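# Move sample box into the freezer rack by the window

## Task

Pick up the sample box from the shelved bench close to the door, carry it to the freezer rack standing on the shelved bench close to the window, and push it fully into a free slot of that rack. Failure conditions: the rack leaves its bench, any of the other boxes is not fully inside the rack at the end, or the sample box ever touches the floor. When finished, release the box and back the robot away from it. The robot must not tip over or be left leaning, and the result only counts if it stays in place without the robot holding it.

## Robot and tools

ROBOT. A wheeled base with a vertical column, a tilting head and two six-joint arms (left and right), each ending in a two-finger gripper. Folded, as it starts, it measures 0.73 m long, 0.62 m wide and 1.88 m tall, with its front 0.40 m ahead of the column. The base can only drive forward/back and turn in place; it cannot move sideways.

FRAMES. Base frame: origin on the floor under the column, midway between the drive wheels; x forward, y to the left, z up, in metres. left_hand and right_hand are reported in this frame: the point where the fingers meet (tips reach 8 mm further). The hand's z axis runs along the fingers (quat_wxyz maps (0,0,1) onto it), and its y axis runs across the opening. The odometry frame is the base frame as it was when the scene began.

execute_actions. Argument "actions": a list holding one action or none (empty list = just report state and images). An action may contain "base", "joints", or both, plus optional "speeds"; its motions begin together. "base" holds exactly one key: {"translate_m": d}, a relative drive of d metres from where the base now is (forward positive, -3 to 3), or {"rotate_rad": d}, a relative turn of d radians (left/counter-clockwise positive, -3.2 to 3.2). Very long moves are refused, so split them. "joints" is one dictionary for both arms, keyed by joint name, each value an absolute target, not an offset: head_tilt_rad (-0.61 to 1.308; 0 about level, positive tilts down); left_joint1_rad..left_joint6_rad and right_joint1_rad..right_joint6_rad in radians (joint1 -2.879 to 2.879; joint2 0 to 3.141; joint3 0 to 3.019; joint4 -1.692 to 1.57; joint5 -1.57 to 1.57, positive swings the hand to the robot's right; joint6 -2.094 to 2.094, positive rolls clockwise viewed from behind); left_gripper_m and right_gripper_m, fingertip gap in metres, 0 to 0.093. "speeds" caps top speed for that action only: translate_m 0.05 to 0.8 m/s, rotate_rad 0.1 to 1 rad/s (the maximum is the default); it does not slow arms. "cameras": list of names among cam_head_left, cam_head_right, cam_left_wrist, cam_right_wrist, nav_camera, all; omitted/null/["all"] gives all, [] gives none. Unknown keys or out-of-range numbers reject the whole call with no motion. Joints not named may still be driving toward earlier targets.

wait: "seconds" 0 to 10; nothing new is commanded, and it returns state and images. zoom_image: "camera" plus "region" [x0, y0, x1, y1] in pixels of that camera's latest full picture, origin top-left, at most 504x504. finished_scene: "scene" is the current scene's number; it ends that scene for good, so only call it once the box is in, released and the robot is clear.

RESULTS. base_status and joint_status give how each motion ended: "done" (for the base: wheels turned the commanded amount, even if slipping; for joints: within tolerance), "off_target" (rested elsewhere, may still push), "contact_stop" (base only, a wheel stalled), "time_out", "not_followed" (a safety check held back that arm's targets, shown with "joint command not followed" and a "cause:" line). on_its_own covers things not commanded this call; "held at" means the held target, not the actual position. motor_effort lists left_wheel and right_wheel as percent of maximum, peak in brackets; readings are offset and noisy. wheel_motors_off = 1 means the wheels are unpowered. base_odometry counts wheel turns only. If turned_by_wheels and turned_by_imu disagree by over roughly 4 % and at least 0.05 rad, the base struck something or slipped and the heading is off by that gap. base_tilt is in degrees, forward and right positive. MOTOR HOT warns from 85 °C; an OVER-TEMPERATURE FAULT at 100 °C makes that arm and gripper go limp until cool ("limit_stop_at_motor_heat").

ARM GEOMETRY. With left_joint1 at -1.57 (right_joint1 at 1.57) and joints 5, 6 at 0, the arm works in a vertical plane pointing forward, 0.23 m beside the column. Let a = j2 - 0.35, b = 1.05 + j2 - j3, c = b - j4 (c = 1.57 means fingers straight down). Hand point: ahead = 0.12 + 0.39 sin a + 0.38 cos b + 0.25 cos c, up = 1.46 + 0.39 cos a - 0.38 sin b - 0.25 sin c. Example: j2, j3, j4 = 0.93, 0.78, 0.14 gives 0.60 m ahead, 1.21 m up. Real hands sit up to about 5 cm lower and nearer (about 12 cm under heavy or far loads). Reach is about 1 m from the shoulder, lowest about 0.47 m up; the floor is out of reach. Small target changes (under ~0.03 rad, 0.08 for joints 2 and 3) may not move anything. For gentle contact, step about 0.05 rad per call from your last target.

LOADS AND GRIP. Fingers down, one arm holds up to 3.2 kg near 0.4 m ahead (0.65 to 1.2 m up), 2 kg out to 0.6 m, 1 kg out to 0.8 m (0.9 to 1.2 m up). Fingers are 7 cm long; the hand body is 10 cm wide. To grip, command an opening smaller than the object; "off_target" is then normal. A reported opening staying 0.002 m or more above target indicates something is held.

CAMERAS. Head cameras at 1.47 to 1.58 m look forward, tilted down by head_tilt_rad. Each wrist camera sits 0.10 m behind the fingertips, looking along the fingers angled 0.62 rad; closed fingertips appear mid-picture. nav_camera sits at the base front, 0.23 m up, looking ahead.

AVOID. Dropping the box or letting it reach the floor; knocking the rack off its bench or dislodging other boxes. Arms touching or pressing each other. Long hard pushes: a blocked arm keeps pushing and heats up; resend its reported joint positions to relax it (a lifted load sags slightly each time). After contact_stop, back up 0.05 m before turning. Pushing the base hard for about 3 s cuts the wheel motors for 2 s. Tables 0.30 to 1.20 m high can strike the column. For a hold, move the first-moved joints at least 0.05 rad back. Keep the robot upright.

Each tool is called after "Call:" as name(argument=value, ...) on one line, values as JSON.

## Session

Call:
execute_actions(actions=[{"joints":{"head_tilt_rad":0.4}}])

Scene clock: 0.83 s.
base_odometry: x=+0.000 y=+0.000 heading=+0.000 (m, m, rad; odometry frame)
turned_by_wheels: +0.000 (rad since the last result)
turned_by_imu: +0.000 (rad since the last result)
base_tilt: forward=-0.4 right=-0.6 (deg)
base_status: not commanded
joint_positions: head_tilt_rad=+0.419 left_joint1_rad=-1.567 left_joint2_rad=+0.910 left_joint3_rad=+0.361 left_joint4_rad=-1.004 left_joint5_rad=+0.008 left_joint6_rad=+0.084 left_gripper_m=+0.094 right_joint1_rad=+1.551 right_joint2_rad=+0.865 right_joint3_rad=+0.417 right_joint4_rad=-0.970 right_joint5_rad=-0.022 right_joint6_rad=-0.052 right_gripper_m=+0.094
joint_status: all done
wheel_motors_off: 0
motor_effort: left_wheel=+3(3) right_wheel=+2(4) (%)
left_hand: x=+0.1092 y=+0.2237 z=+1.2730 quat_wxyz=(+0.492, -0.033, -0.870, +0.023) (m; base frame)
right_hand: x=+0.1519 y=-0.2258 z=+1.2558 quat_wxyz=(+0.432, +0.010, -0.902, -0.016) (m; base frame)
pictures: cam_head_left, cam_head_right, cam_left_wrist, cam_right_wrist, nav_camera
camera_calibration (this result's frames):
cam_head_left: T_world_to_cam=[[-0.0244383, -0.999251, 0.0300156, 0.013632], [-0.443927, -0.0160547, -0.895919, 1.4095], [0.895729, -0.0352195, -0.443202, 0.559575], [0, 0, 0, 1]] pos_world=[0.124821, 0.0559588, 1.51039]
cam_head_right: T_world_to_cam=[[-0.024215, -0.99966, 0.00968239, -0.0735642], [-0.441216, 0.00199576, -0.897399, 1.41361], [0.897074, -0.0260025, -0.441115, 0.553922], [0, 0, 0, 1]] pos_world=[0.125018, -0.0619571, 1.51363]
cam_left_wrist: T_world_to_cam=[[-0.0260572, -0.995715, 0.0887304, 0.112421], [0.0894344, 0.0860826, 0.992266, -1.28884], [-0.995652, 0.0337913, 0.0868081, 0.111631], [0, 0, 0, 1]] pos_world=[0.229341, 0.219114, 1.2592]
cam_right_wrist: T_world_to_cam=[[0.00831234, -0.999578, -0.0278311, -0.189956], [-0.065955, -0.0283195, 0.997421, -1.24048], [-0.997788, -0.0064553, -0.0661626, 0.357144], [0, 0, 0, 1]] pos_world=[0.276116, -0.2227, 1.25563]
Images, in order (width x height): cam_head_left 672x504, cam_head_right 672x504, cam_left_wrist 504x504, cam_right_wrist 504x504, nav_camera 672x504.

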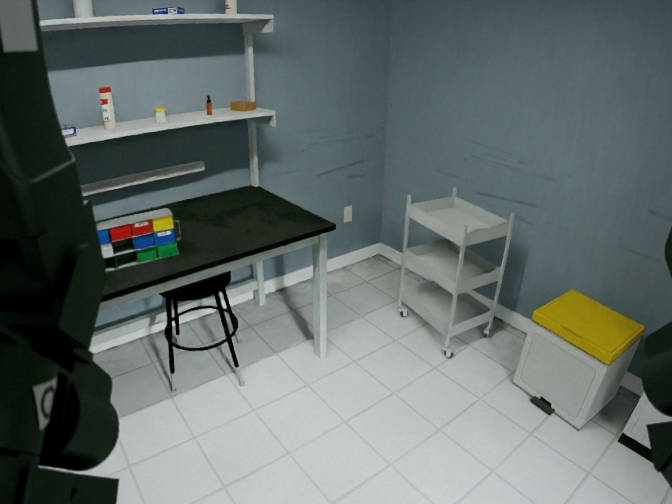

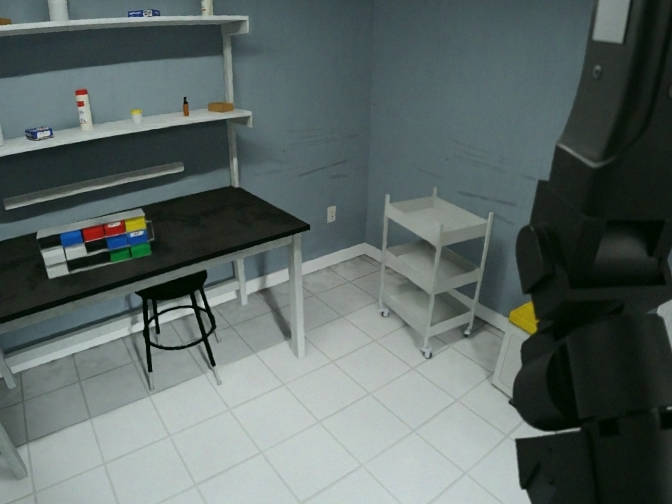

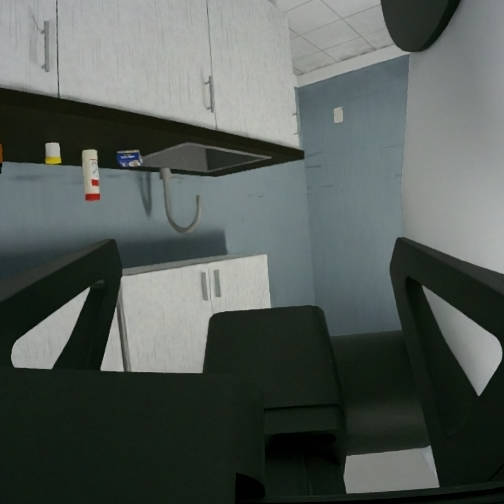

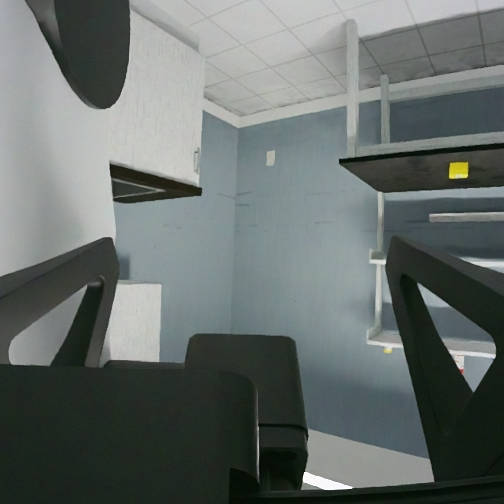

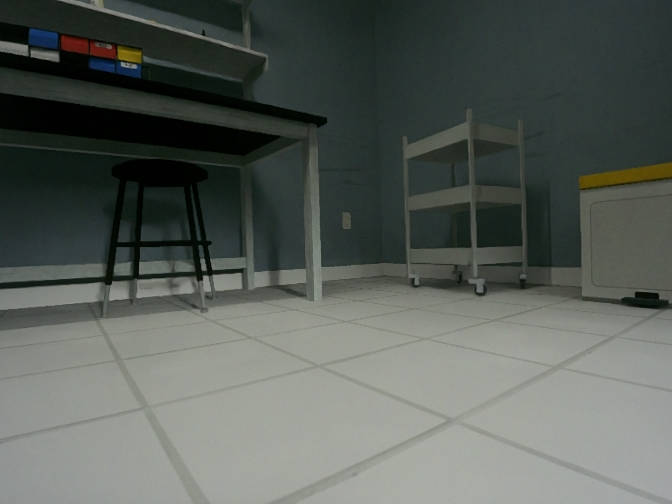

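Call:
execute_actions(actions=[{"base":{"rotate_rad":-2.5}}], cameras=["cam_head_left","cam_head_right"])

Scene clock: 5.80 s.
base_odometry: x=+0.000 y=+0.000 heading=-2.499 (m, m, rad; odometry frame)
turned_by_wheels: -2.499 (rad since the last result)
turned_by_imu: -2.451 (rad since the last result)
base_tilt: forward=-0.5 right=-0.9 (deg)
base_status: done
joint_positions: head_tilt_rad=+0.419 left_joint1_rad=-1.567 left_joint2_rad=+0.910 left_joint3_rad=+0.361 left_joint4_rad=-1.004 left_joint5_rad=+0.008 left_joint6_rad=+0.084 left_gripper_m=+0.094 right_joint1_rad=+1.551 right_joint2_rad=+0.865 right_joint3_rad=+0.417 right_joint4_rad=-0.970 right_joint5_rad=-0.022 right_joint6_rad=-0.052 right_gripper_m=+0.094
joint_status: not commanded
wheel_motors_off: 0
motor_effort: left_wheel=+3(25) right_wheel=-3(38) (%)
left_hand: x=+0.1092 y=+0.2237 z=+1.2730 quat_wxyz=(+0.492, -0.033, -0.870, +0.023) (m; base frame)
right_hand: x=+0.1519 y=-0.2258 z=+1.2558 quat_wxyz=(+0.432, +0.010, -0.902, -0.016) (m; base frame)
pictures: cam_head_left, cam_head_right
camera_calibration (this result's frames):
cam_head_left: T_world_to_cam=[[-0.0244427, -0.999251, 0.030012, 0.0136377], [-0.443796, -0.0160547, -0.895984, 1.40959], [0.895794, -0.0352195, -0.443071, 0.55937], [0, 0, 0, 1]] pos_world=[0.124825, 0.0559588, 1.5104]
cam_head_right: T_world_to_cam=[[-0.0242164, -0.99966, 0.00967886, -0.0735587], [-0.441085, 0.00199576, -0.897463, 1.41371], [0.897138, -0.0260025, -0.440983, 0.553717], [0, 0, 0, 1]] pos_world=[0.125022, -0.0619571, 1.51364]
Images, in order (width x height): cam_head_left 672x504, cam_head_right 672x504.

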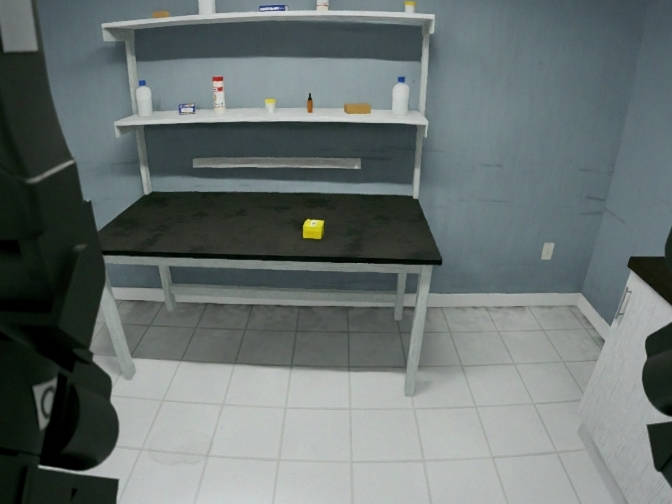

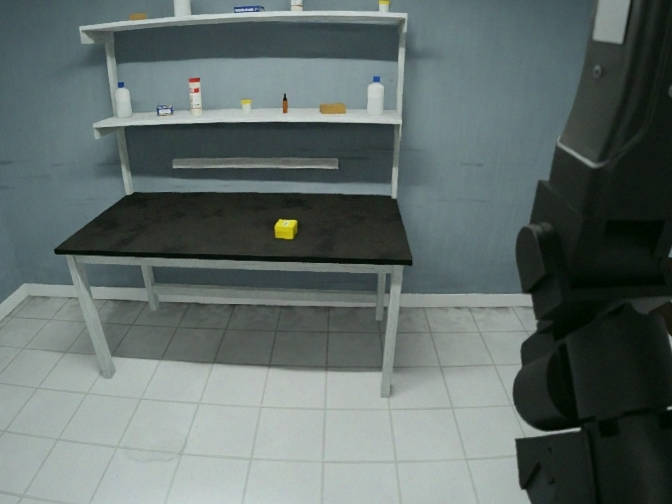

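Call:
execute_actions(actions=[{"base":{"rotate_rad":0.49}}], cameras=[])

Call:
execute_actions(actions=[{"base":{"translate_m":0.96}}], cameras=[])

Call:
execute_actions(actions=[{"base":{"rotate_rad":-0.61},"joints":{"head_tilt_rad":0.7,"right_joint1_rad":1.57,"right_joint2_rad":2.1,"right_joint3_rad":1.85,"right_joint4_rad":0.75,"right_joint5_rad":0,"right_joint6_rad":0}}], cameras=["cam_head_left","cam_head_right","cam_right_wrist"])

Scene clock: 10.87 s.
base_odometry: x=+0.000 y=+0.000 heading=-2.009 (m, m, rad; odometry frame)
turned_by_wheels: +0.490 (rad since the last result)
turned_by_imu: +0.481 (rad since the last result)
base_tilt: forward=-0.5 right=-0.7 (deg)
base_status: done
joint_positions: head_tilt_rad=+0.419 left_joint1_rad=-1.567 left_joint2_rad=+0.910 left_joint3_rad=+0.361 left_joint4_rad=-1.004 left_joint5_rad=+0.008 left_joint6_rad=+0.084 left_gripper_m=+0.094 right_joint1_rad=+1.551 right_joint2_rad=+0.865 right_joint3_rad=+0.417 right_joint4_rad=-0.970 right_joint5_rad=-0.022 right_joint6_rad=-0.052 right_gripper_m=+0.094
joint_status: not commanded
wheel_motors_off: 0
motor_effort: left_wheel=+0(19) right_wheel=+2(24) (%)
left_hand: x=+0.1092 y=+0.2237 z=+1.2730 quat_wxyz=(+0.492, -0.033, -0.870, +0.023) (m; base frame)
right_hand: x=+0.1519 y=-0.2258 z=+1.2558 quat_wxyz=(+0.432, +0.010, -0.902, -0.016) (m; base frame)
pictures: none
No camera images: the call's "cameras" was empty. Leave "cameras" out to get every camera's image.

Scene clock: 14.07 s.
base_odometry: x=-0.408 y=-0.869 heading=-2.010 (m, m, rad; odometry frame)
turned_by_wheels: -0.001 (rad since the last result)
turned_by_imu: -0.004 (rad since the last result)
base_tilt: forward=-0.3 right=-0.8 (deg)
base_status: done
joint_positions: head_tilt_rad=+0.418 left_joint1_rad=-1.567 left_joint2_rad=+0.910 left_joint3_rad=+0.360 left_joint4_rad=-1.004 left_joint5_rad=+0.008 left_joint6_rad=+0.084 left_gripper_m=+0.094 right_joint1_rad=+1.551 right_joint2_rad=+0.864 right_joint3_rad=+0.418 right_joint4_rad=-0.970 right_joint5_rad=-0.022 right_joint6_rad=-0.052 right_gripper_m=+0.094
joint_status: not commanded
wheel_motors_off: 0
motor_effort: left_wheel=+0(44) right_wheel=+0(58) (%)
left_hand: x=+0.1090 y=+0.2237 z=+1.2731 quat_wxyz=(+0.492, -0.033, -0.870, +0.023) (m; base frame)
right_hand: x=+0.1526 y=-0.2258 z=+1.2556 quat_wxyz=(+0.431, +0.010, -0.902, -0.016) (m; base frame)
pictures: none
No camera images: the call's "cameras" was empty. Leave "cameras" out to get every camera's image.

Scene clock: 15.97 s.
base_odometry: x=-0.408 y=-0.869 heading=-2.619 (m, m, rad; odometry frame)
turned_by_wheels: -0.609 (rad since the last result)
turned_by_imu: -0.595 (rad since the last result)
base_tilt: forward=-0.4 right=-0.5 (deg)
base_status: done
joint_positions: head_tilt_rad=+0.703 left_joint1_rad=-1.567 left_joint2_rad=+0.910 left_joint3_rad=+0.360 left_joint4_rad=-1.004 left_joint5_rad=+0.008 left_joint6_rad=+0.084 left_gripper_m=+0.094 right_joint1_rad=+1.564 right_joint2_rad=+2.104 right_joint3_rad=+1.833 right_joint4_rad=+0.737 right_joint5_rad=-0.003 right_joint6_rad=-0.011 right_gripper_m=+0.094
joint_status: all done
wheel_motors_off: 0
motor_effort: left_wheel=+3(31) right_wheel=-3(46) (%)
left_hand: x=+0.1090 y=+0.2237 z=+1.2731 quat_wxyz=(+0.492, -0.033, -0.870, +0.023) (m; base frame)
right_hand: x=+0.8032 y=-0.2309 z=+0.8799 quat_wxyz=(-0.475, +0.005, -0.880, +0.005) (m; base frame)
pictures: cam_head_left, cam_head_right, cam_right_wrist
camera_calibration (this result's frames):
cam_head_left: T_world_to_cam=[[-0.0150598, -0.999251, 0.0356563, 0.00447638], [-0.676958, -0.0160547, -0.735846, 1.17464], [0.735867, -0.0352195, -0.676209, 0.926399], [0, 0, 0, 1]] pos_world=[0.113543, 0.0559588, 1.49063]
cam_head_right: T_world_to_cam=[[-0.0205368, -0.99966, 0.0160734, -0.0835902], [-0.67477, 0.00199576, -0.738026, 1.17986], [0.737742, -0.0260025, -0.674581, 0.921428], [0, 0, 0, 1]] pos_world=[0.114638, -0.0619571, 1.49369]
cam_right_wrist: T_world_to_cam=[[-0.00487837, -0.999894, 0.0137154, -0.236965], [-0.929012, -0.000543374, -0.37005, 1.08007], [0.370018, -0.014547, -0.928911, 0.64068], [0, 0, 0, 1]] pos_world=[0.765175, -0.227033, 0.998063]
Images, in order (width x height): cam_head_left 672x504, cam_head_right 672x504, cam_right_wrist 504x504.

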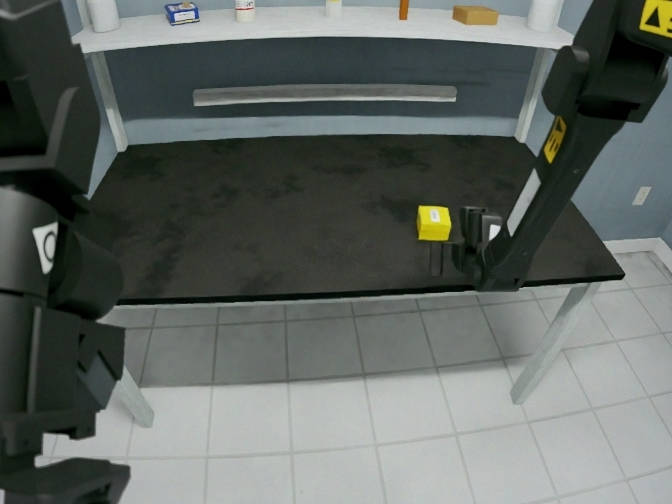

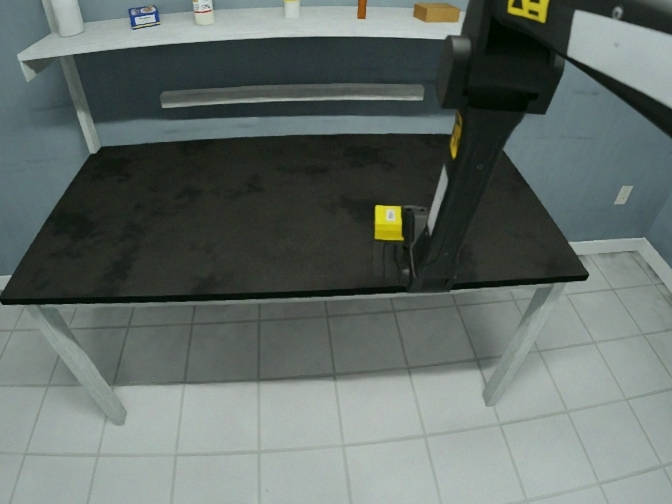

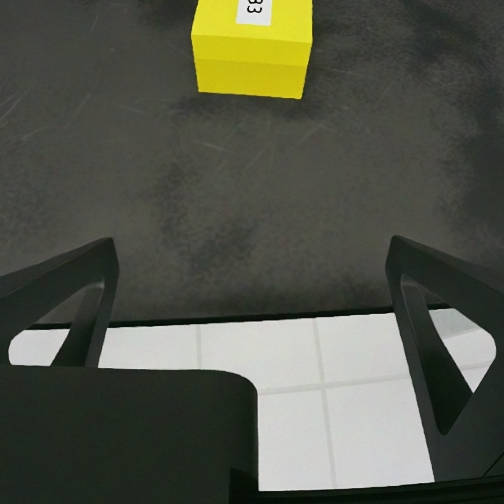

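Call:
execute_actions(actions=[{"base":{"translate_m":0.17},"joints":{"right_joint2_rad":2.27,"right_joint3_rad":2.03}}], cameras=["cam_right_wrist"])

Scene clock: 19.57 s.
base_odometry: x=-0.555 y=-0.954 heading=-2.620 (m, m, rad; odometry frame)
turned_by_wheels: -0.001 (rad since the last result)
turned_by_imu: -0.002 (rad since the last result)
base_tilt: forward=-0.5 right=-0.7 (deg)
base_status: done
joint_positions: head_tilt_rad=+0.703 left_joint1_rad=-1.567 left_joint2_rad=+0.910 left_joint3_rad=+0.360 left_joint4_rad=-1.004 left_joint5_rad=+0.008 left_joint6_rad=+0.084 left_gripper_m=+0.094 right_joint1_rad=+1.566 right_joint2_rad=+2.269 right_joint3_rad=+2.016 right_joint4_rad=+0.737 right_joint5_rad=-0.003 right_joint6_rad=-0.011 right_gripper_m=+0.094
joint_status: all done
wheel_motors_off: 0
motor_effort: left_wheel=+0(50) right_wheel=+1(48) (%)
left_hand: x=+0.1090 y=+0.2237 z=+1.2731 quat_wxyz=(+0.492, -0.033, -0.870, +0.023) (m; base frame)
right_hand: x=+0.7946 y=-0.2295 z=+0.8237 quat_wxyz=(-0.483, +0.005, -0.876, +0.004) (m; base frame)
pictures: cam_right_wrist
camera_calibration (this result's frames):
cam_right_wrist: T_world_to_cam=[[-0.00405487, -0.999919, 0.0120384, -0.234094], [-0.922669, -0.000900669, -0.385591, 1.05902], [0.385571, -0.012671, -0.922591, 0.574516], [0, 0, 0, 1]] pos_world=[0.754657, -0.225841, 0.94121]
Images, in order (width x height): cam_right_wrist 504x504.

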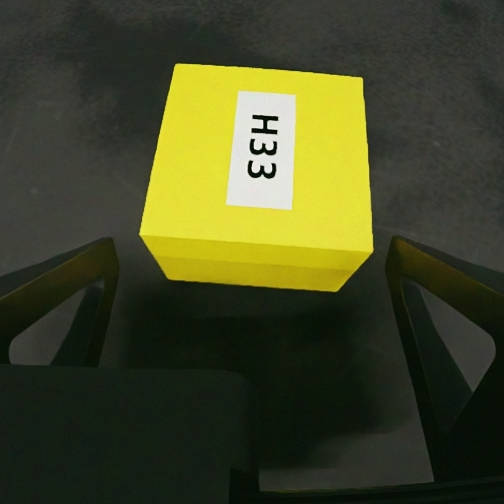

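Call:
execute_actions(actions=[{"joints":{"right_joint2_rad":2.325,"right_joint3_rad":2.075}}], cameras=[])

Call:
execute_actions(actions=[{"base":{"translate_m":0.045},"speeds":{"translate_m":0.05}}], cameras=["cam_right_wrist"])

Scene clock: 22.30 s.
base_odometry: x=-0.555 y=-0.954 heading=-2.620 (m, m, rad; odometry frame)
turned_by_wheels: +0.000 (rad since the last result)
turned_by_imu: +0.000 (rad since the last result)
base_tilt: forward=-0.4 right=-0.7 (deg)
base_status: not commanded
joint_positions: head_tilt_rad=+0.703 left_joint1_rad=-1.567 left_joint2_rad=+0.910 left_joint3_rad=+0.360 left_joint4_rad=-1.004 left_joint5_rad=+0.008 left_joint6_rad=+0.084 left_gripper_m=+0.094 right_joint1_rad=+1.566 right_joint2_rad=+2.316 right_joint3_rad=+2.060 right_joint4_rad=+0.737 right_joint5_rad=-0.003 right_joint6_rad=-0.011 right_gripper_m=+0.094
joint_status: all done
wheel_motors_off: 0
motor_effort: left_wheel=-1(1) right_wheel=+1(1) (%)
left_hand: x=+0.1090 y=+0.2237 z=+1.2731 quat_wxyz=(+0.492, -0.033, -0.870, +0.023) (m; base frame)
right_hand: x=+0.7865 y=-0.2296 z=+0.8059 quat_wxyz=(-0.481, +0.005, -0.877, +0.004) (m; base frame)
pictures: none
No camera images: the call's "cameras" was empty. Leave "cameras" out to get every camera's image.

Scene clock: 24.10 s.
base_odometry: x=-0.595 y=-0.976 heading=-2.621 (m, m, rad; odometry frame)
turned_by_wheels: -0.001 (rad since the last result)
turned_by_imu: -0.001 (rad since the last result)
base_tilt: forward=-0.4 right=-0.7 (deg)
base_status: done
joint_positions: head_tilt_rad=+0.703 left_joint1_rad=-1.567 left_joint2_rad=+0.910 left_joint3_rad=+0.358 left_joint4_rad=-1.004 left_joint5_rad=+0.008 left_joint6_rad=+0.084 left_gripper_m=+0.094 right_joint1_rad=+1.566 right_joint2_rad=+2.319 right_joint3_rad=+2.061 right_joint4_rad=+0.737 right_joint5_rad=-0.003 right_joint6_rad=-0.011 right_gripper_m=+0.094
joint_status: not commanded
wheel_motors_off: 0
motor_effort: left_wheel=+0(33) right_wheel=+1(36) (%)
left_hand: x=+0.1078 y=+0.2237 z=+1.2736 quat_wxyz=(+0.493, -0.033, -0.869, +0.023) (m; base frame)
right_hand: x=+0.7855 y=-0.2296 z=+0.8046 quat_wxyz=(-0.481, +0.005, -0.877, +0.004) (m; base frame)
pictures: cam_right_wrist
camera_calibration (this result's frames):
cam_right_wrist: T_world_to_cam=[[-0.00402239, -0.999919, 0.0120449, -0.233992], [-0.924279, -0.000880009, -0.381716, 1.0414], [0.381696, -0.0126683, -0.924201, 0.56482], [0, 0, 0, 1]] pos_world=[0.746017, -0.225901, 0.922347]
Images, in order (width x height): cam_right_wrist 504x504.

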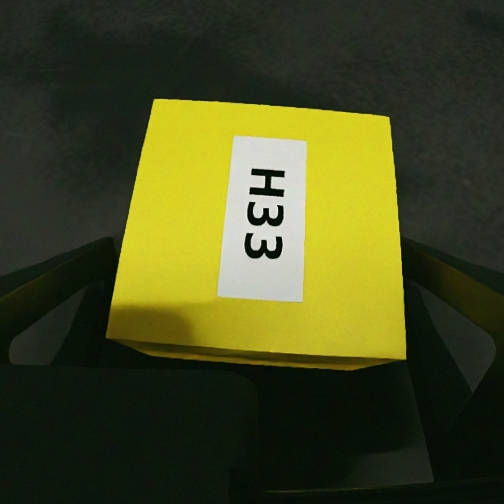

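Call:
execute_actions(actions=[{"joints":{"right_gripper_m":0.05}}], cameras=[])

Call:
execute_actions(actions=[{"joints":{"right_joint2_rad":2.05,"right_joint3_rad":1.8}}], cameras=["cam_right_wrist"])

Call:
execute_actions(actions=[{"base":{"translate_m":-0.6},"joints":{"head_tilt_rad":0.55}}], cameras=[])

Call:
execute_actions(actions=[{"base":{"rotate_rad":-3.1},"joints":{"right_joint2_rad":1.5,"right_joint3_rad":1.05,"right_joint4_rad":0.95}}], cameras=["cam_head_left","cam_head_right"])

Scene clock: 27.97 s.
base_odometry: x=-0.595 y=-0.976 heading=-2.621 (m, m, rad; odometry frame)
turned_by_wheels: +0.000 (rad since the last result)
turned_by_imu: +0.000 (rad since the last result)
base_tilt: forward=-0.4 right=-0.8 (deg)
base_status: not commanded
joint_positions: head_tilt_rad=+0.703 left_joint1_rad=-1.567 left_joint2_rad=+0.910 left_joint3_rad=+0.358 left_joint4_rad=-1.004 left_joint5_rad=+0.008 left_joint6_rad=+0.084 left_gripper_m=+0.094 right_joint1_rad=+1.566 right_joint2_rad=+2.319 right_joint3_rad=+2.061 right_joint4_rad=+0.738 right_joint5_rad=-0.002 right_joint6_rad=-0.011 right_gripper_m=+0.076
joint_status: right_gripper_m off_target (ended at +0.076, target +0.050)
wheel_motors_off: 0
motor_effort: left_wheel=+0(0) right_wheel=+0(1) (%)
left_hand: x=+0.1078 y=+0.2237 z=+1.2736 quat_wxyz=(+0.493, -0.033, -0.869, +0.023) (m; base frame)
right_hand: x=+0.7856 y=-0.2297 z=+0.8047 quat_wxyz=(-0.481, +0.005, -0.877, +0.004) (m; base frame)
pictures: none
No camera images: the call's "cameras" was empty. Leave "cameras" out to get every camera's image.

Scene clock: 29.30 s.
base_odometry: x=-0.595 y=-0.976 heading=-2.621 (m, m, rad; odometry frame)
turned_by_wheels: +0.000 (rad since the last result)
turned_by_imu: +0.000 (rad since the last result)
base_tilt: forward=-0.4 right=-0.7 (deg)
base_status: not commanded
joint_positions: head_tilt_rad=+0.703 left_joint1_rad=-1.567 left_joint2_rad=+0.910 left_joint3_rad=+0.358 left_joint4_rad=-1.004 left_joint5_rad=+0.008 left_joint6_rad=+0.084 left_gripper_m=+0.094 right_joint1_rad=+1.566 right_joint2_rad=+2.049 right_joint3_rad=+1.801 right_joint4_rad=+0.738 right_joint5_rad=-0.002 right_joint6_rad=-0.011 right_gripper_m=+0.076
joint_status: all done
wheel_motors_off: 0
motor_effort: left_wheel=+0(0) right_wheel=+1(0) (%)
left_hand: x=+0.1078 y=+0.2237 z=+1.2736 quat_wxyz=(+0.493, -0.033, -0.869, +0.023) (m; base frame)
right_hand: x=+0.8179 y=-0.2293 z=+0.9076 quat_wxyz=(-0.485, +0.005, -0.874, +0.004) (m; base frame)
pictures: cam_right_wrist
camera_calibration (this result's frames):
cam_right_wrist: T_world_to_cam=[[-0.00474942, -0.999911, 0.0124323, -0.234625], [-0.920298, -0.000492907, -0.391217, 1.11605], [0.391188, -0.0132995, -0.920215, 0.636076], [0, 0, 0, 1]] pos_world=[0.777159, -0.225595, 1.02486]
Images, in order (width x height): cam_right_wrist 504x504.

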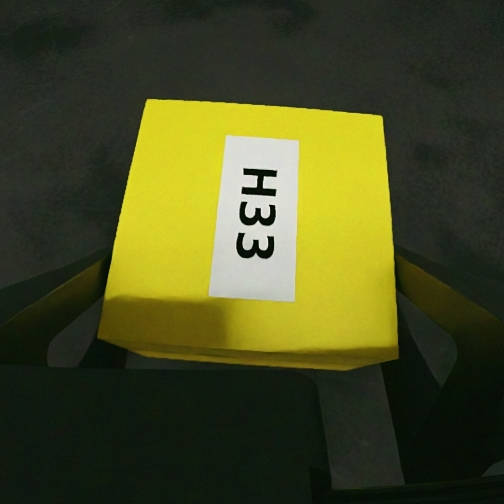

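Scene clock: 32.00 s.
base_odometry: x=-0.074 y=-0.678 heading=-2.622 (m, m, rad; odometry frame)
turned_by_wheels: -0.001 (rad since the last result)
turned_by_imu: +0.001 (rad since the last result)
base_tilt: forward=-0.4 right=-0.7 (deg)
base_status: done
joint_positions: head_tilt_rad=+0.567 left_joint1_rad=-1.567 left_joint2_rad=+0.909 left_joint3_rad=+0.356 left_joint4_rad=-1.004 left_joint5_rad=+0.008 left_joint6_rad=+0.084 left_gripper_m=+0.094 right_joint1_rad=+1.567 right_joint2_rad=+2.055 right_joint3_rad=+1.795 right_joint4_rad=+0.738 right_joint5_rad=-0.002 right_joint6_rad=-0.011 right_gripper_m=+0.076
joint_status: all done
wheel_motors_off: 0
motor_effort: left_wheel=+0(44) right_wheel=+1(58) (%)
left_hand: x=+0.1068 y=+0.2237 z=+1.2741 quat_wxyz=(+0.493, -0.033, -0.869, +0.023) (m; base frame)
right_hand: x=+0.8119 y=-0.2280 z=+0.9020 quat_wxyz=(-0.480, +0.005, -0.877, +0.004) (m; base frame)
pictures: none
No camera images: the call's "cameras" was empty. Leave "cameras" out to get every camera's image.

Scene clock: 36.63 s.
base_odometry: x=-0.074 y=-0.678 heading=+0.562 (m, m, rad; odometry frame)
turned_by_wheels: -3.099 (rad since the last result)
turned_by_imu: -3.039 (rad since the last result)
base_tilt: forward=-0.4 right=-0.6 (deg)
base_status: done
joint_positions: head_tilt_rad=+0.567 left_joint1_rad=-1.567 left_joint2_rad=+0.909 left_joint3_rad=+0.356 left_joint4_rad=-1.004 left_joint5_rad=+0.008 left_joint6_rad=+0.084 left_gripper_m=+0.094 right_joint1_rad=+1.566 right_joint2_rad=+1.515 right_joint3_rad=+1.047 right_joint4_rad=+0.943 right_joint5_rad=-0.001 right_joint6_rad=-0.011 right_gripper_m=+0.076
joint_status: all done
wheel_motors_off: 0
motor_effort: left_wheel=+3(44) right_wheel=-3(46) (%)
left_hand: x=+0.1068 y=+0.2237 z=+1.2741 quat_wxyz=(+0.493, -0.033, -0.869, +0.023) (m; base frame)
right_hand: x=+0.7057 y=-0.2283 z=+1.0918 quat_wxyz=(-0.478, +0.005, -0.878, +0.004) (m; base frame)
pictures: cam_head_left, cam_head_right
camera_calibration (this result's frames):
cam_head_left: T_world_to_cam=[[-0.0197289, -0.999251, 0.0333007, 0.00833745], [-0.571584, -0.0160547, -0.820386, 1.29956], [0.820306, -0.0352195, -0.570839, 0.759907], [0, 0, 0, 1]] pos_world=[0.119618, 0.0559588, 1.49965]
cam_head_right: T_world_to_cam=[[-0.0225161, -0.99966, 0.0131582, -0.0790019], [-0.569122, 0.00199576, -0.822251, 1.30428], [0.821945, -0.0260025, -0.568973, 0.754581], [0, 0, 0, 1]] pos_world=[0.120292, -0.0619571, 1.50282]
Images, in order (width x height): cam_head_left 672x504, cam_head_right 672x504.

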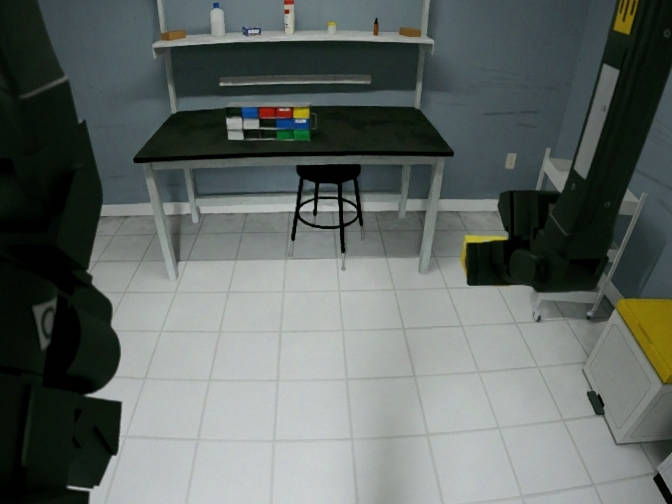

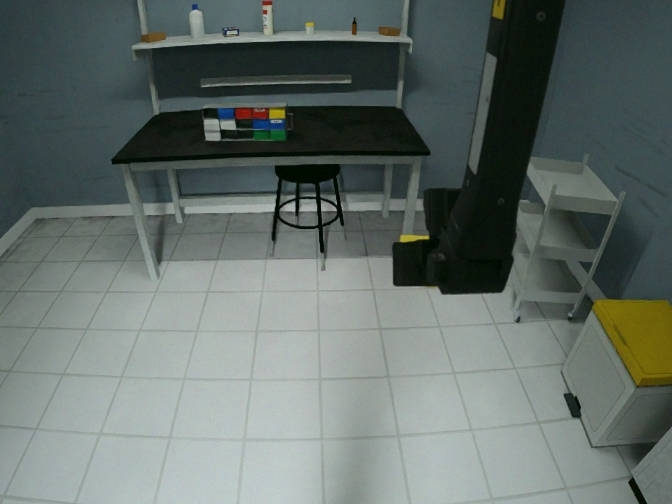

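Call:
execute_actions(actions=[{"base":{"rotate_rad":0.61}}], cameras=[])

Call:
execute_actions(actions=[{"base":{"translate_m":1.3}}], cameras=[])

Call:
execute_actions(actions=[{"base":{"rotate_rad":-0.61}}], cameras=["cam_head_left","cam_head_right","cam_right_wrist"])

Scene clock: 42.00 s.
base_odometry: x=-0.074 y=-0.677 heading=+1.171 (m, m, rad; odometry frame)
turned_by_wheels: +0.609 (rad since the last result)
turned_by_imu: +0.598 (rad since the last result)
base_tilt: forward=-0.4 right=-0.7 (deg)
base_status: done
joint_positions: head_tilt_rad=+0.567 left_joint1_rad=-1.567 left_joint2_rad=+0.909 left_joint3_rad=+0.356 left_joint4_rad=-1.004 left_joint5_rad=+0.008 left_joint6_rad=+0.084 left_gripper_m=+0.094 right_joint1_rad=+1.570 right_joint2_rad=+1.515 right_joint3_rad=+1.047 right_joint4_rad=+0.943 right_joint5_rad=-0.001 right_joint6_rad=-0.011 right_gripper_m=+0.076
joint_status: not commanded
wheel_motors_off: 0
motor_effort: left_wheel=-3(20) right_wheel=+0(23) (%)
left_hand: x=+0.1068 y=+0.2237 z=+1.2741 quat_wxyz=(+0.493, -0.033, -0.869, +0.023) (m; base frame)
right_hand: x=+0.7057 y=-0.2259 z=+1.0918 quat_wxyz=(-0.479, +0.005, -0.878, +0.003) (m; base frame)
pictures: none
No camera images: the call's "cameras" was empty. Leave "cameras" out to get every camera's image.

Scene clock: 45.73 s.
base_odometry: x=+0.433 y=+0.520 heading=+1.170 (m, m, rad; odometry frame)
turned_by_wheels: -0.001 (rad since the last result)
turned_by_imu: -0.006 (rad since the last result)
base_tilt: forward=-0.5 right=-0.7 (deg)
base_status: done
joint_positions: head_tilt_rad=+0.567 left_joint1_rad=-1.567 left_joint2_rad=+0.909 left_joint3_rad=+0.357 left_joint4_rad=-1.004 left_joint5_rad=+0.008 left_joint6_rad=+0.084 left_gripper_m=+0.094 right_joint1_rad=+1.570 right_joint2_rad=+1.515 right_joint3_rad=+1.046 right_joint4_rad=+0.943 right_joint5_rad=-0.001 right_joint6_rad=-0.011 right_gripper_m=+0.076
joint_status: not commanded
wheel_motors_off: 0
motor_effort: left_wheel=-1(43) right_wheel=+1(59) (%)
left_hand: x=+0.1074 y=+0.2237 z=+1.2738 quat_wxyz=(+0.493, -0.033, -0.869, +0.023) (m; base frame)
right_hand: x=+0.7058 y=-0.2259 z=+1.0921 quat_wxyz=(-0.479, +0.005, -0.878, +0.003) (m; base frame)
pictures: none
No camera images: the call's "cameras" was empty. Leave "cameras" out to get every camera's image.

Scene clock: 47.83 s.
base_odometry: x=+0.433 y=+0.520 heading=+0.561 (m, m, rad; odometry frame)
turned_by_wheels: -0.609 (rad since the last result)
turned_by_imu: -0.596 (rad since the last result)
base_tilt: forward=-0.4 right=-0.6 (deg)
base_status: done
joint_positions: head_tilt_rad=+0.567 left_joint1_rad=-1.567 left_joint2_rad=+0.909 left_joint3_rad=+0.357 left_joint4_rad=-1.004 left_joint5_rad=+0.008 left_joint6_rad=+0.084 left_gripper_m=+0.094 right_joint1_rad=+1.568 right_joint2_rad=+1.515 right_joint3_rad=+1.046 right_joint4_rad=+0.943 right_joint5_rad=-0.001 right_joint6_rad=-0.011 right_gripper_m=+0.076
joint_status: not commanded
wheel_motors_off: 0
motor_effort: left_wheel=+3(34) right_wheel=-3(45) (%)
left_hand: x=+0.1074 y=+0.2237 z=+1.2738 quat_wxyz=(+0.493, -0.033, -0.869, +0.023) (m; base frame)
right_hand: x=+0.7058 y=-0.2271 z=+1.0921 quat_wxyz=(-0.479, +0.005, -0.878, +0.004) (m; base frame)
pictures: cam_head_left, cam_head_right, cam_right_wrist
camera_calibration (this result's frames):
cam_head_left: T_world_to_cam=[[-0.019736, -0.999251, 0.0332965, 0.00834421], [-0.571411, -0.0160547, -0.820507, 1.29974], [0.820427, -0.0352195, -0.570666, 0.759634], [0, 0, 0, 1]] pos_world=[0.119626, 0.0559588, 1.49967]
cam_head_right: T_world_to_cam=[[-0.0225189, -0.99966, 0.0131534, -0.0789945], [-0.568948, 0.00199576, -0.822371, 1.30446], [0.822065, -0.0260025, -0.5688, 0.754308], [0, 0, 0, 1]] pos_world=[0.120299, -0.0619571, 1.50284]
cam_right_wrist: T_world_to_cam=[[-0.0039952, -0.999931, 0.0110201, -0.234242], [-0.926016, -0.000460325, -0.377484, 1.0742], [0.377463, -0.0117129, -0.925951, 0.866091], [0, 0, 0, 1]] pos_world=[0.666869, -0.223587, 1.21003]
Images, in order (width x height): cam_head_left 672x504, cam_head_right 672x504, cam_right_wrist 504x504.

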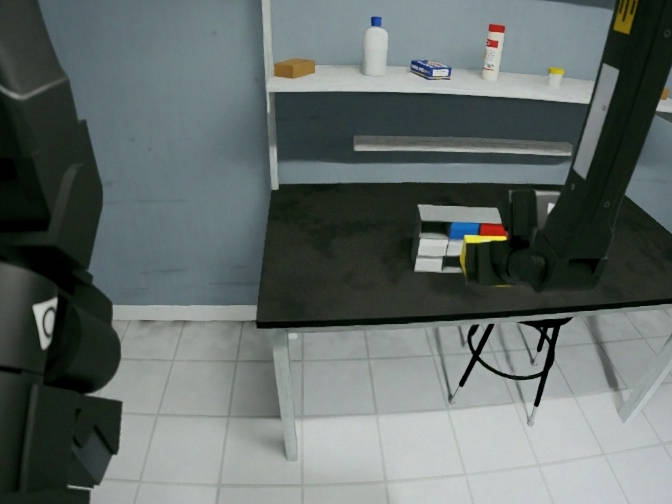

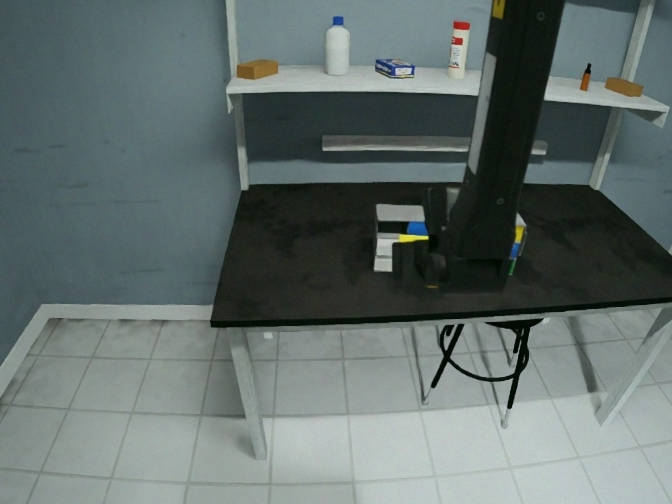

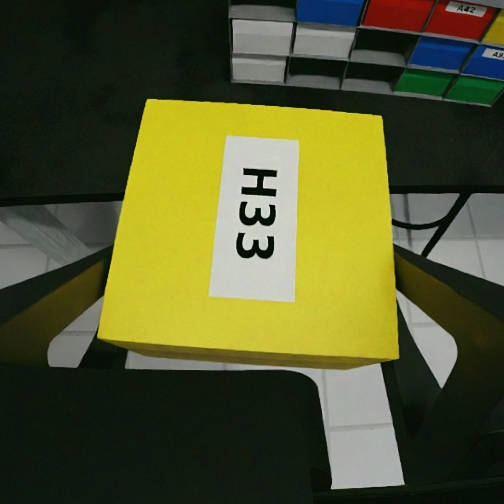

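Call:
execute_actions(actions=[{"base":{"translate_m":0.2},"joints":{"right_joint2_rad":2.02,"right_joint3_rad":1.68,"right_joint4_rad":0.84}}], cameras=["cam_head_left","cam_right_wrist"])

Call:
execute_actions(actions=[{"base":{"translate_m":0.04}}], cameras=["cam_right_wrist"])

Scene clock: 55.10 s.
base_odometry: x=+0.602 y=+0.626 heading=+0.560 (m, m, rad; odometry frame)
turned_by_wheels: -0.001 (rad since the last result)
turned_by_imu: -0.002 (rad since the last result)
base_tilt: forward=-0.4 right=-0.7 (deg)
base_status: done
joint_positions: head_tilt_rad=+0.567 left_joint1_rad=-1.567 left_joint2_rad=+0.909 left_joint3_rad=+0.359 left_joint4_rad=-1.004 left_joint5_rad=+0.008 left_joint6_rad=+0.084 left_gripper_m=+0.094 right_joint1_rad=+1.569 right_joint2_rad=+2.025 right_joint3_rad=+1.670 right_joint4_rad=+0.833 right_joint5_rad=-0.001 right_joint6_rad=-0.011 right_gripper_m=+0.076
joint_status: all done
wheel_motors_off: 0
motor_effort: left_wheel=-1(51) right_wheel=+0(48) (%)
left_hand: x=+0.1085 y=+0.2237 z=+1.2733 quat_wxyz=(+0.492, -0.033, -0.870, +0.023) (m; base frame)
right_hand: x=+0.7777 y=-0.2271 z=+0.9055 quat_wxyz=(-0.480, +0.005, -0.877, +0.003) (m; base frame)
pictures: cam_head_left, cam_right_wrist
camera_calibration (this result's frames):
cam_head_left: T_world_to_cam=[[-0.0197402, -0.999251, 0.033294, 0.0083483], [-0.571306, -0.0160547, -0.82058, 1.29985], [0.8205, -0.0352195, -0.570561, 0.759469], [0, 0, 0, 1]] pos_world=[0.119631, 0.0559588, 1.49967]
cam_right_wrist: T_world_to_cam=[[-0.00364248, -0.99994, 0.0103509, -0.231543], [-0.924714, -0.000571968, -0.380661, 1.07216], [0.380644, -0.0109582, -0.924657, 0.662684], [0, 0, 0, 1]] pos_world=[0.73835, -0.223654, 1.02328]
Images, in order (width x height): cam_head_left 672x504, cam_right_wrist 504x504.

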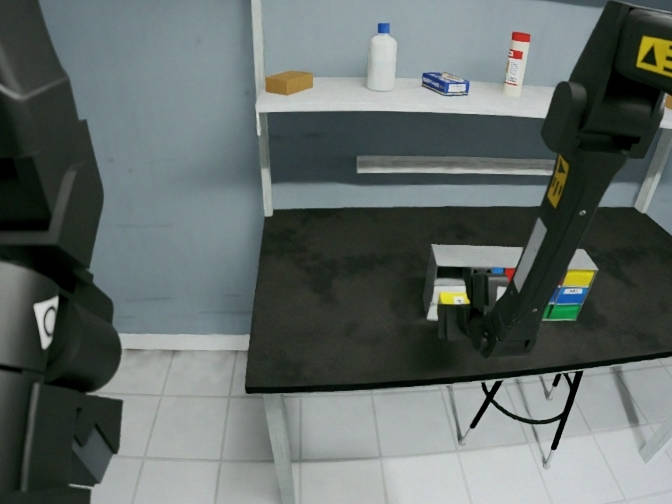

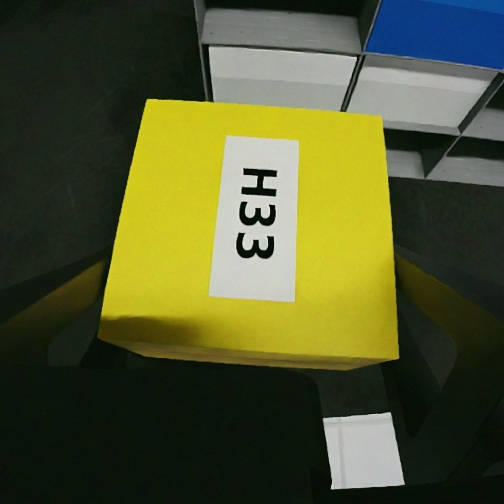

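Scene clock: 56.20 s.
base_odometry: x=+0.636 y=+0.648 heading=+0.559 (m, m, rad; odometry frame)
turned_by_wheels: -0.001 (rad since the last result)
turned_by_imu: -0.001 (rad since the last result)
base_tilt: forward=-0.4 right=-0.8 (deg)
base_status: done
joint_positions: head_tilt_rad=+0.567 left_joint1_rad=-1.567 left_joint2_rad=+0.909 left_joint3_rad=+0.360 left_joint4_rad=-1.004 left_joint5_rad=+0.008 left_joint6_rad=+0.084 left_gripper_m=+0.094 right_joint1_rad=+1.569 right_joint2_rad=+2.026 right_joint3_rad=+1.672 right_joint4_rad=+0.833 right_joint5_rad=-0.001 right_joint6_rad=-0.011 right_gripper_m=+0.076
joint_status: not commanded
wheel_motors_off: 0
motor_effort: left_wheel=-1(35) right_wheel=+1(36) (%)
left_hand: x=+0.1089 y=+0.2237 z=+1.2732 quat_wxyz=(+0.492, -0.033, -0.870, +0.023) (m; base frame)
right_hand: x=+0.7780 y=-0.2271 z=+0.9053 quat_wxyz=(-0.481, +0.005, -0.877, +0.003) (m; base frame)
pictures: cam_right_wrist
camera_calibration (this result's frames):
cam_right_wrist: T_world_to_cam=[[-0.00364886, -0.99994, 0.010349, -0.231533], [-0.924424, -0.000573704, -0.381367, 1.0728], [0.38135, -0.0109584, -0.924366, 0.661529], [0, 0, 0, 1]] pos_world=[0.738601, -0.223655, 1.02302]
Images, in order (width x height): cam_right_wrist 504x504.

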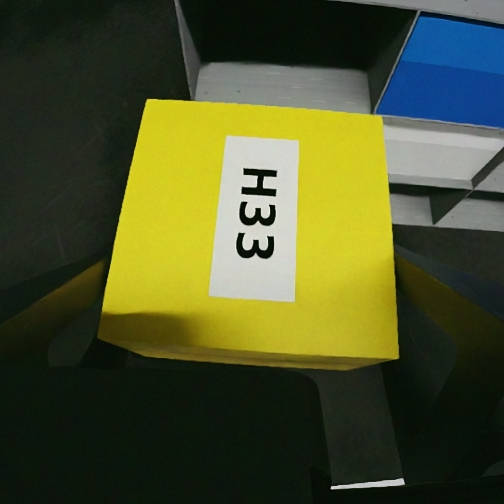

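Call:
execute_actions(actions=[{"base":{"rotate_rad":-0.018},"joints":{"right_joint2_rad":1.96,"right_joint3_rad":1.63}}], cameras=["cam_right_wrist"])

Scene clock: 58.73 s.
base_odometry: x=+0.636 y=+0.648 heading=+0.543 (m, m, rad; odometry frame)
turned_by_wheels: -0.016 (rad since the last result)
turned_by_imu: -0.016 (rad since the last result)
base_tilt: forward=-0.4 right=-0.7 (deg)
base_status: done
joint_positions: head_tilt_rad=+0.567 left_joint1_rad=-1.567 left_joint2_rad=+0.909 left_joint3_rad=+0.360 left_joint4_rad=-1.004 left_joint5_rad=+0.008 left_joint6_rad=+0.084 left_gripper_m=+0.094 right_joint1_rad=+1.568 right_joint2_rad=+1.983 right_joint3_rad=+1.624 right_joint4_rad=+0.833 right_joint5_rad=-0.001 right_joint6_rad=-0.011 right_gripper_m=+0.076
joint_status: all done
wheel_motors_off: 0
motor_effort: left_wheel=+1(39) right_wheel=-3(42) (%)
left_hand: x=+0.1089 y=+0.2237 z=+1.2732 quat_wxyz=(+0.492, -0.033, -0.870, +0.023) (m; base frame)
right_hand: x=+0.7770 y=-0.2277 z=+0.9205 quat_wxyz=(-0.478, +0.005, -0.878, +0.004) (m; base frame)
pictures: cam_right_wrist
camera_calibration (this result's frames):
cam_right_wrist: T_world_to_cam=[[-0.00398881, -0.999931, 0.011022, -0.232636], [-0.926304, -0.000458014, -0.376777, 1.07486], [0.376756, -0.0117126, -0.926238, 0.681086], [0, 0, 0, 1]] pos_world=[0.738113, -0.224151, 1.03839]
Images, in order (width x height): cam_right_wrist 504x504.

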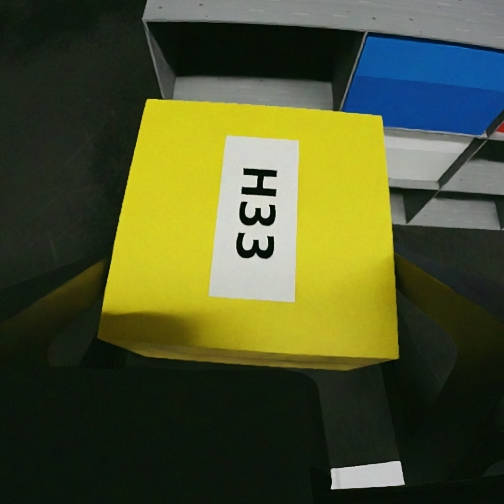

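Call:
execute_actions(actions=[{"base":{"translate_m":0.022},"speeds":{"translate_m":0.05}}], cameras=["cam_right_wrist"])

Scene clock: 61.23 s.
base_odometry: x=+0.655 y=+0.659 heading=+0.542 (m, m, rad; odometry frame)
turned_by_wheels: -0.001 (rad since the last result)
turned_by_imu: -0.001 (rad since the last result)
base_tilt: forward=-0.6 right=-0.7 (deg)
base_status: done
joint_positions: head_tilt_rad=+0.567 left_joint1_rad=-1.567 left_joint2_rad=+0.909 left_joint3_rad=+0.358 left_joint4_rad=-1.004 left_joint5_rad=+0.008 left_joint6_rad=+0.084 left_gripper_m=+0.094 right_joint1_rad=+1.569 right_joint2_rad=+1.980 right_joint3_rad=+1.624 right_joint4_rad=+0.833 right_joint5_rad=-0.001 right_joint6_rad=-0.011 right_gripper_m=+0.076
joint_status: not commanded
wheel_motors_off: 0
motor_effort: left_wheel=+0(32) right_wheel=+0(33) (%)
left_hand: x=+0.1077 y=+0.2237 z=+1.2737 quat_wxyz=(+0.493, -0.033, -0.869, +0.023) (m; base frame)
right_hand: x=+0.7788 y=-0.2271 z=+0.9227 quat_wxyz=(-0.480, +0.005, -0.877, +0.003) (m; base frame)
pictures: cam_right_wrist
camera_calibration (this result's frames):
cam_right_wrist: T_world_to_cam=[[-0.00363609, -0.99994, 0.0103528, -0.231691], [-0.925005, -0.000570233, -0.379956, 1.0793], [0.379939, -0.0109579, -0.924947, 0.67898], [0, 0, 0, 1]] pos_world=[0.739544, -0.223621, 1.04051]
Images, in order (width x height): cam_right_wrist 504x504.

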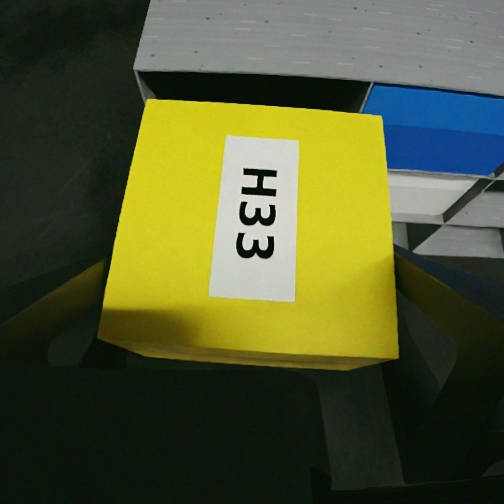

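Call:
execute_actions(actions=[{"base":{"rotate_rad":0.006}}], cameras=["cam_right_wrist"])

Call:
execute_actions(actions=[{"base":{"translate_m":0.02},"speeds":{"translate_m":0.05}}], cameras=["cam_right_wrist"])

Scene clock: 63.13 s.
base_odometry: x=+0.655 y=+0.659 heading=+0.547 (m, m, rad; odometry frame)
turned_by_wheels: +0.005 (rad since the last result)
turned_by_imu: +0.005 (rad since the last result)
base_tilt: forward=-0.3 right=-0.6 (deg)
base_status: done
joint_positions: head_tilt_rad=+0.567 left_joint1_rad=-1.567 left_joint2_rad=+0.909 left_joint3_rad=+0.358 left_joint4_rad=-1.004 left_joint5_rad=+0.008 left_joint6_rad=+0.084 left_gripper_m=+0.094 right_joint1_rad=+1.570 right_joint2_rad=+1.980 right_joint3_rad=+1.624 right_joint4_rad=+0.833 right_joint5_rad=-0.001 right_joint6_rad=-0.011 right_gripper_m=+0.076
joint_status: not commanded
wheel_motors_off: 0
motor_effort: left_wheel=-1(26) right_wheel=+2(31) (%)
left_hand: x=+0.1077 y=+0.2237 z=+1.2737 quat_wxyz=(+0.493, -0.033, -0.869, +0.023) (m; base frame)
right_hand: x=+0.7788 y=-0.2258 z=+0.9227 quat_wxyz=(-0.480, +0.005, -0.877, +0.002) (m; base frame)
pictures: cam_right_wrist
camera_calibration (this result's frames):
cam_right_wrist: T_world_to_cam=[[-0.00287318, -0.999955, 0.00903139, -0.229831], [-0.925004, -0.000773865, -0.379956, 1.07925], [0.379946, -0.00944576, -0.92496, 0.679339], [0, 0, 0, 1]] pos_world=[0.739542, -0.222568, 1.04051]
Images, in order (width x height): cam_right_wrist 504x504.

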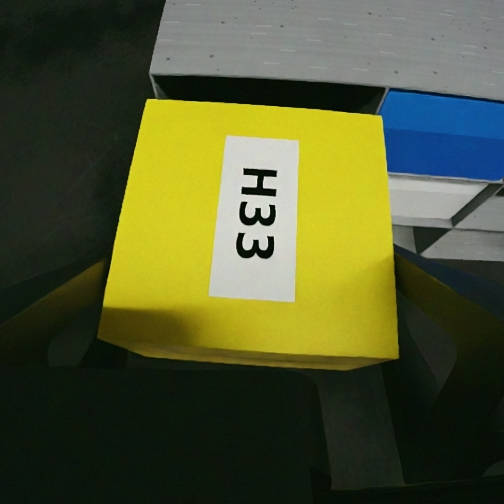

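Scene clock: 64.30 s.
base_odometry: x=+0.672 y=+0.669 heading=+0.546 (m, m, rad; odometry frame)
turned_by_wheels: -0.001 (rad since the last result)
turned_by_imu: -0.001 (rad since the last result)
base_tilt: forward=-0.5 right=-0.7 (deg)
base_status: done
joint_positions: head_tilt_rad=+0.567 left_joint1_rad=-1.567 left_joint2_rad=+0.909 left_joint3_rad=+0.357 left_joint4_rad=-1.004 left_joint5_rad=+0.008 left_joint6_rad=+0.084 left_gripper_m=+0.094 right_joint1_rad=+1.570 right_joint2_rad=+1.978 right_joint3_rad=+1.617 right_joint4_rad=+0.831 right_joint5_rad=-0.001 right_joint6_rad=-0.010 right_gripper_m=+0.076
joint_status: not commanded
wheel_motors_off: 0
motor_effort: left_wheel=-1(33) right_wheel=+1(38) (%)
left_hand: x=+0.1075 y=+0.2237 z=+1.2738 quat_wxyz=(+0.493, -0.033, -0.869, +0.023) (m; base frame)
right_hand: x=+0.7761 y=-0.2258 z=+0.9217 quat_wxyz=(-0.477, +0.005, -0.879, +0.002) (m; base frame)
pictures: cam_right_wrist
camera_calibration (this result's frames):
cam_right_wrist: T_world_to_cam=[[-0.00343965, -0.999961, 0.00808899, -0.228523], [-0.927592, 0.000168589, -0.373595, 1.0727], [0.37358, -0.00878831, -0.927556, 0.68694], [0, 0, 0, 1]] pos_world=[0.737614, -0.222657, 1.03978]
Images, in order (width x height): cam_right_wrist 504x504.

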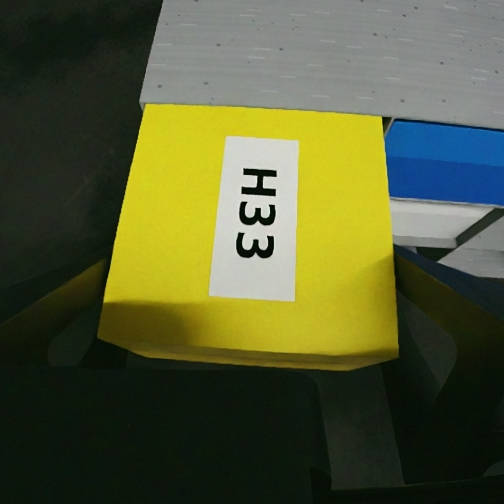

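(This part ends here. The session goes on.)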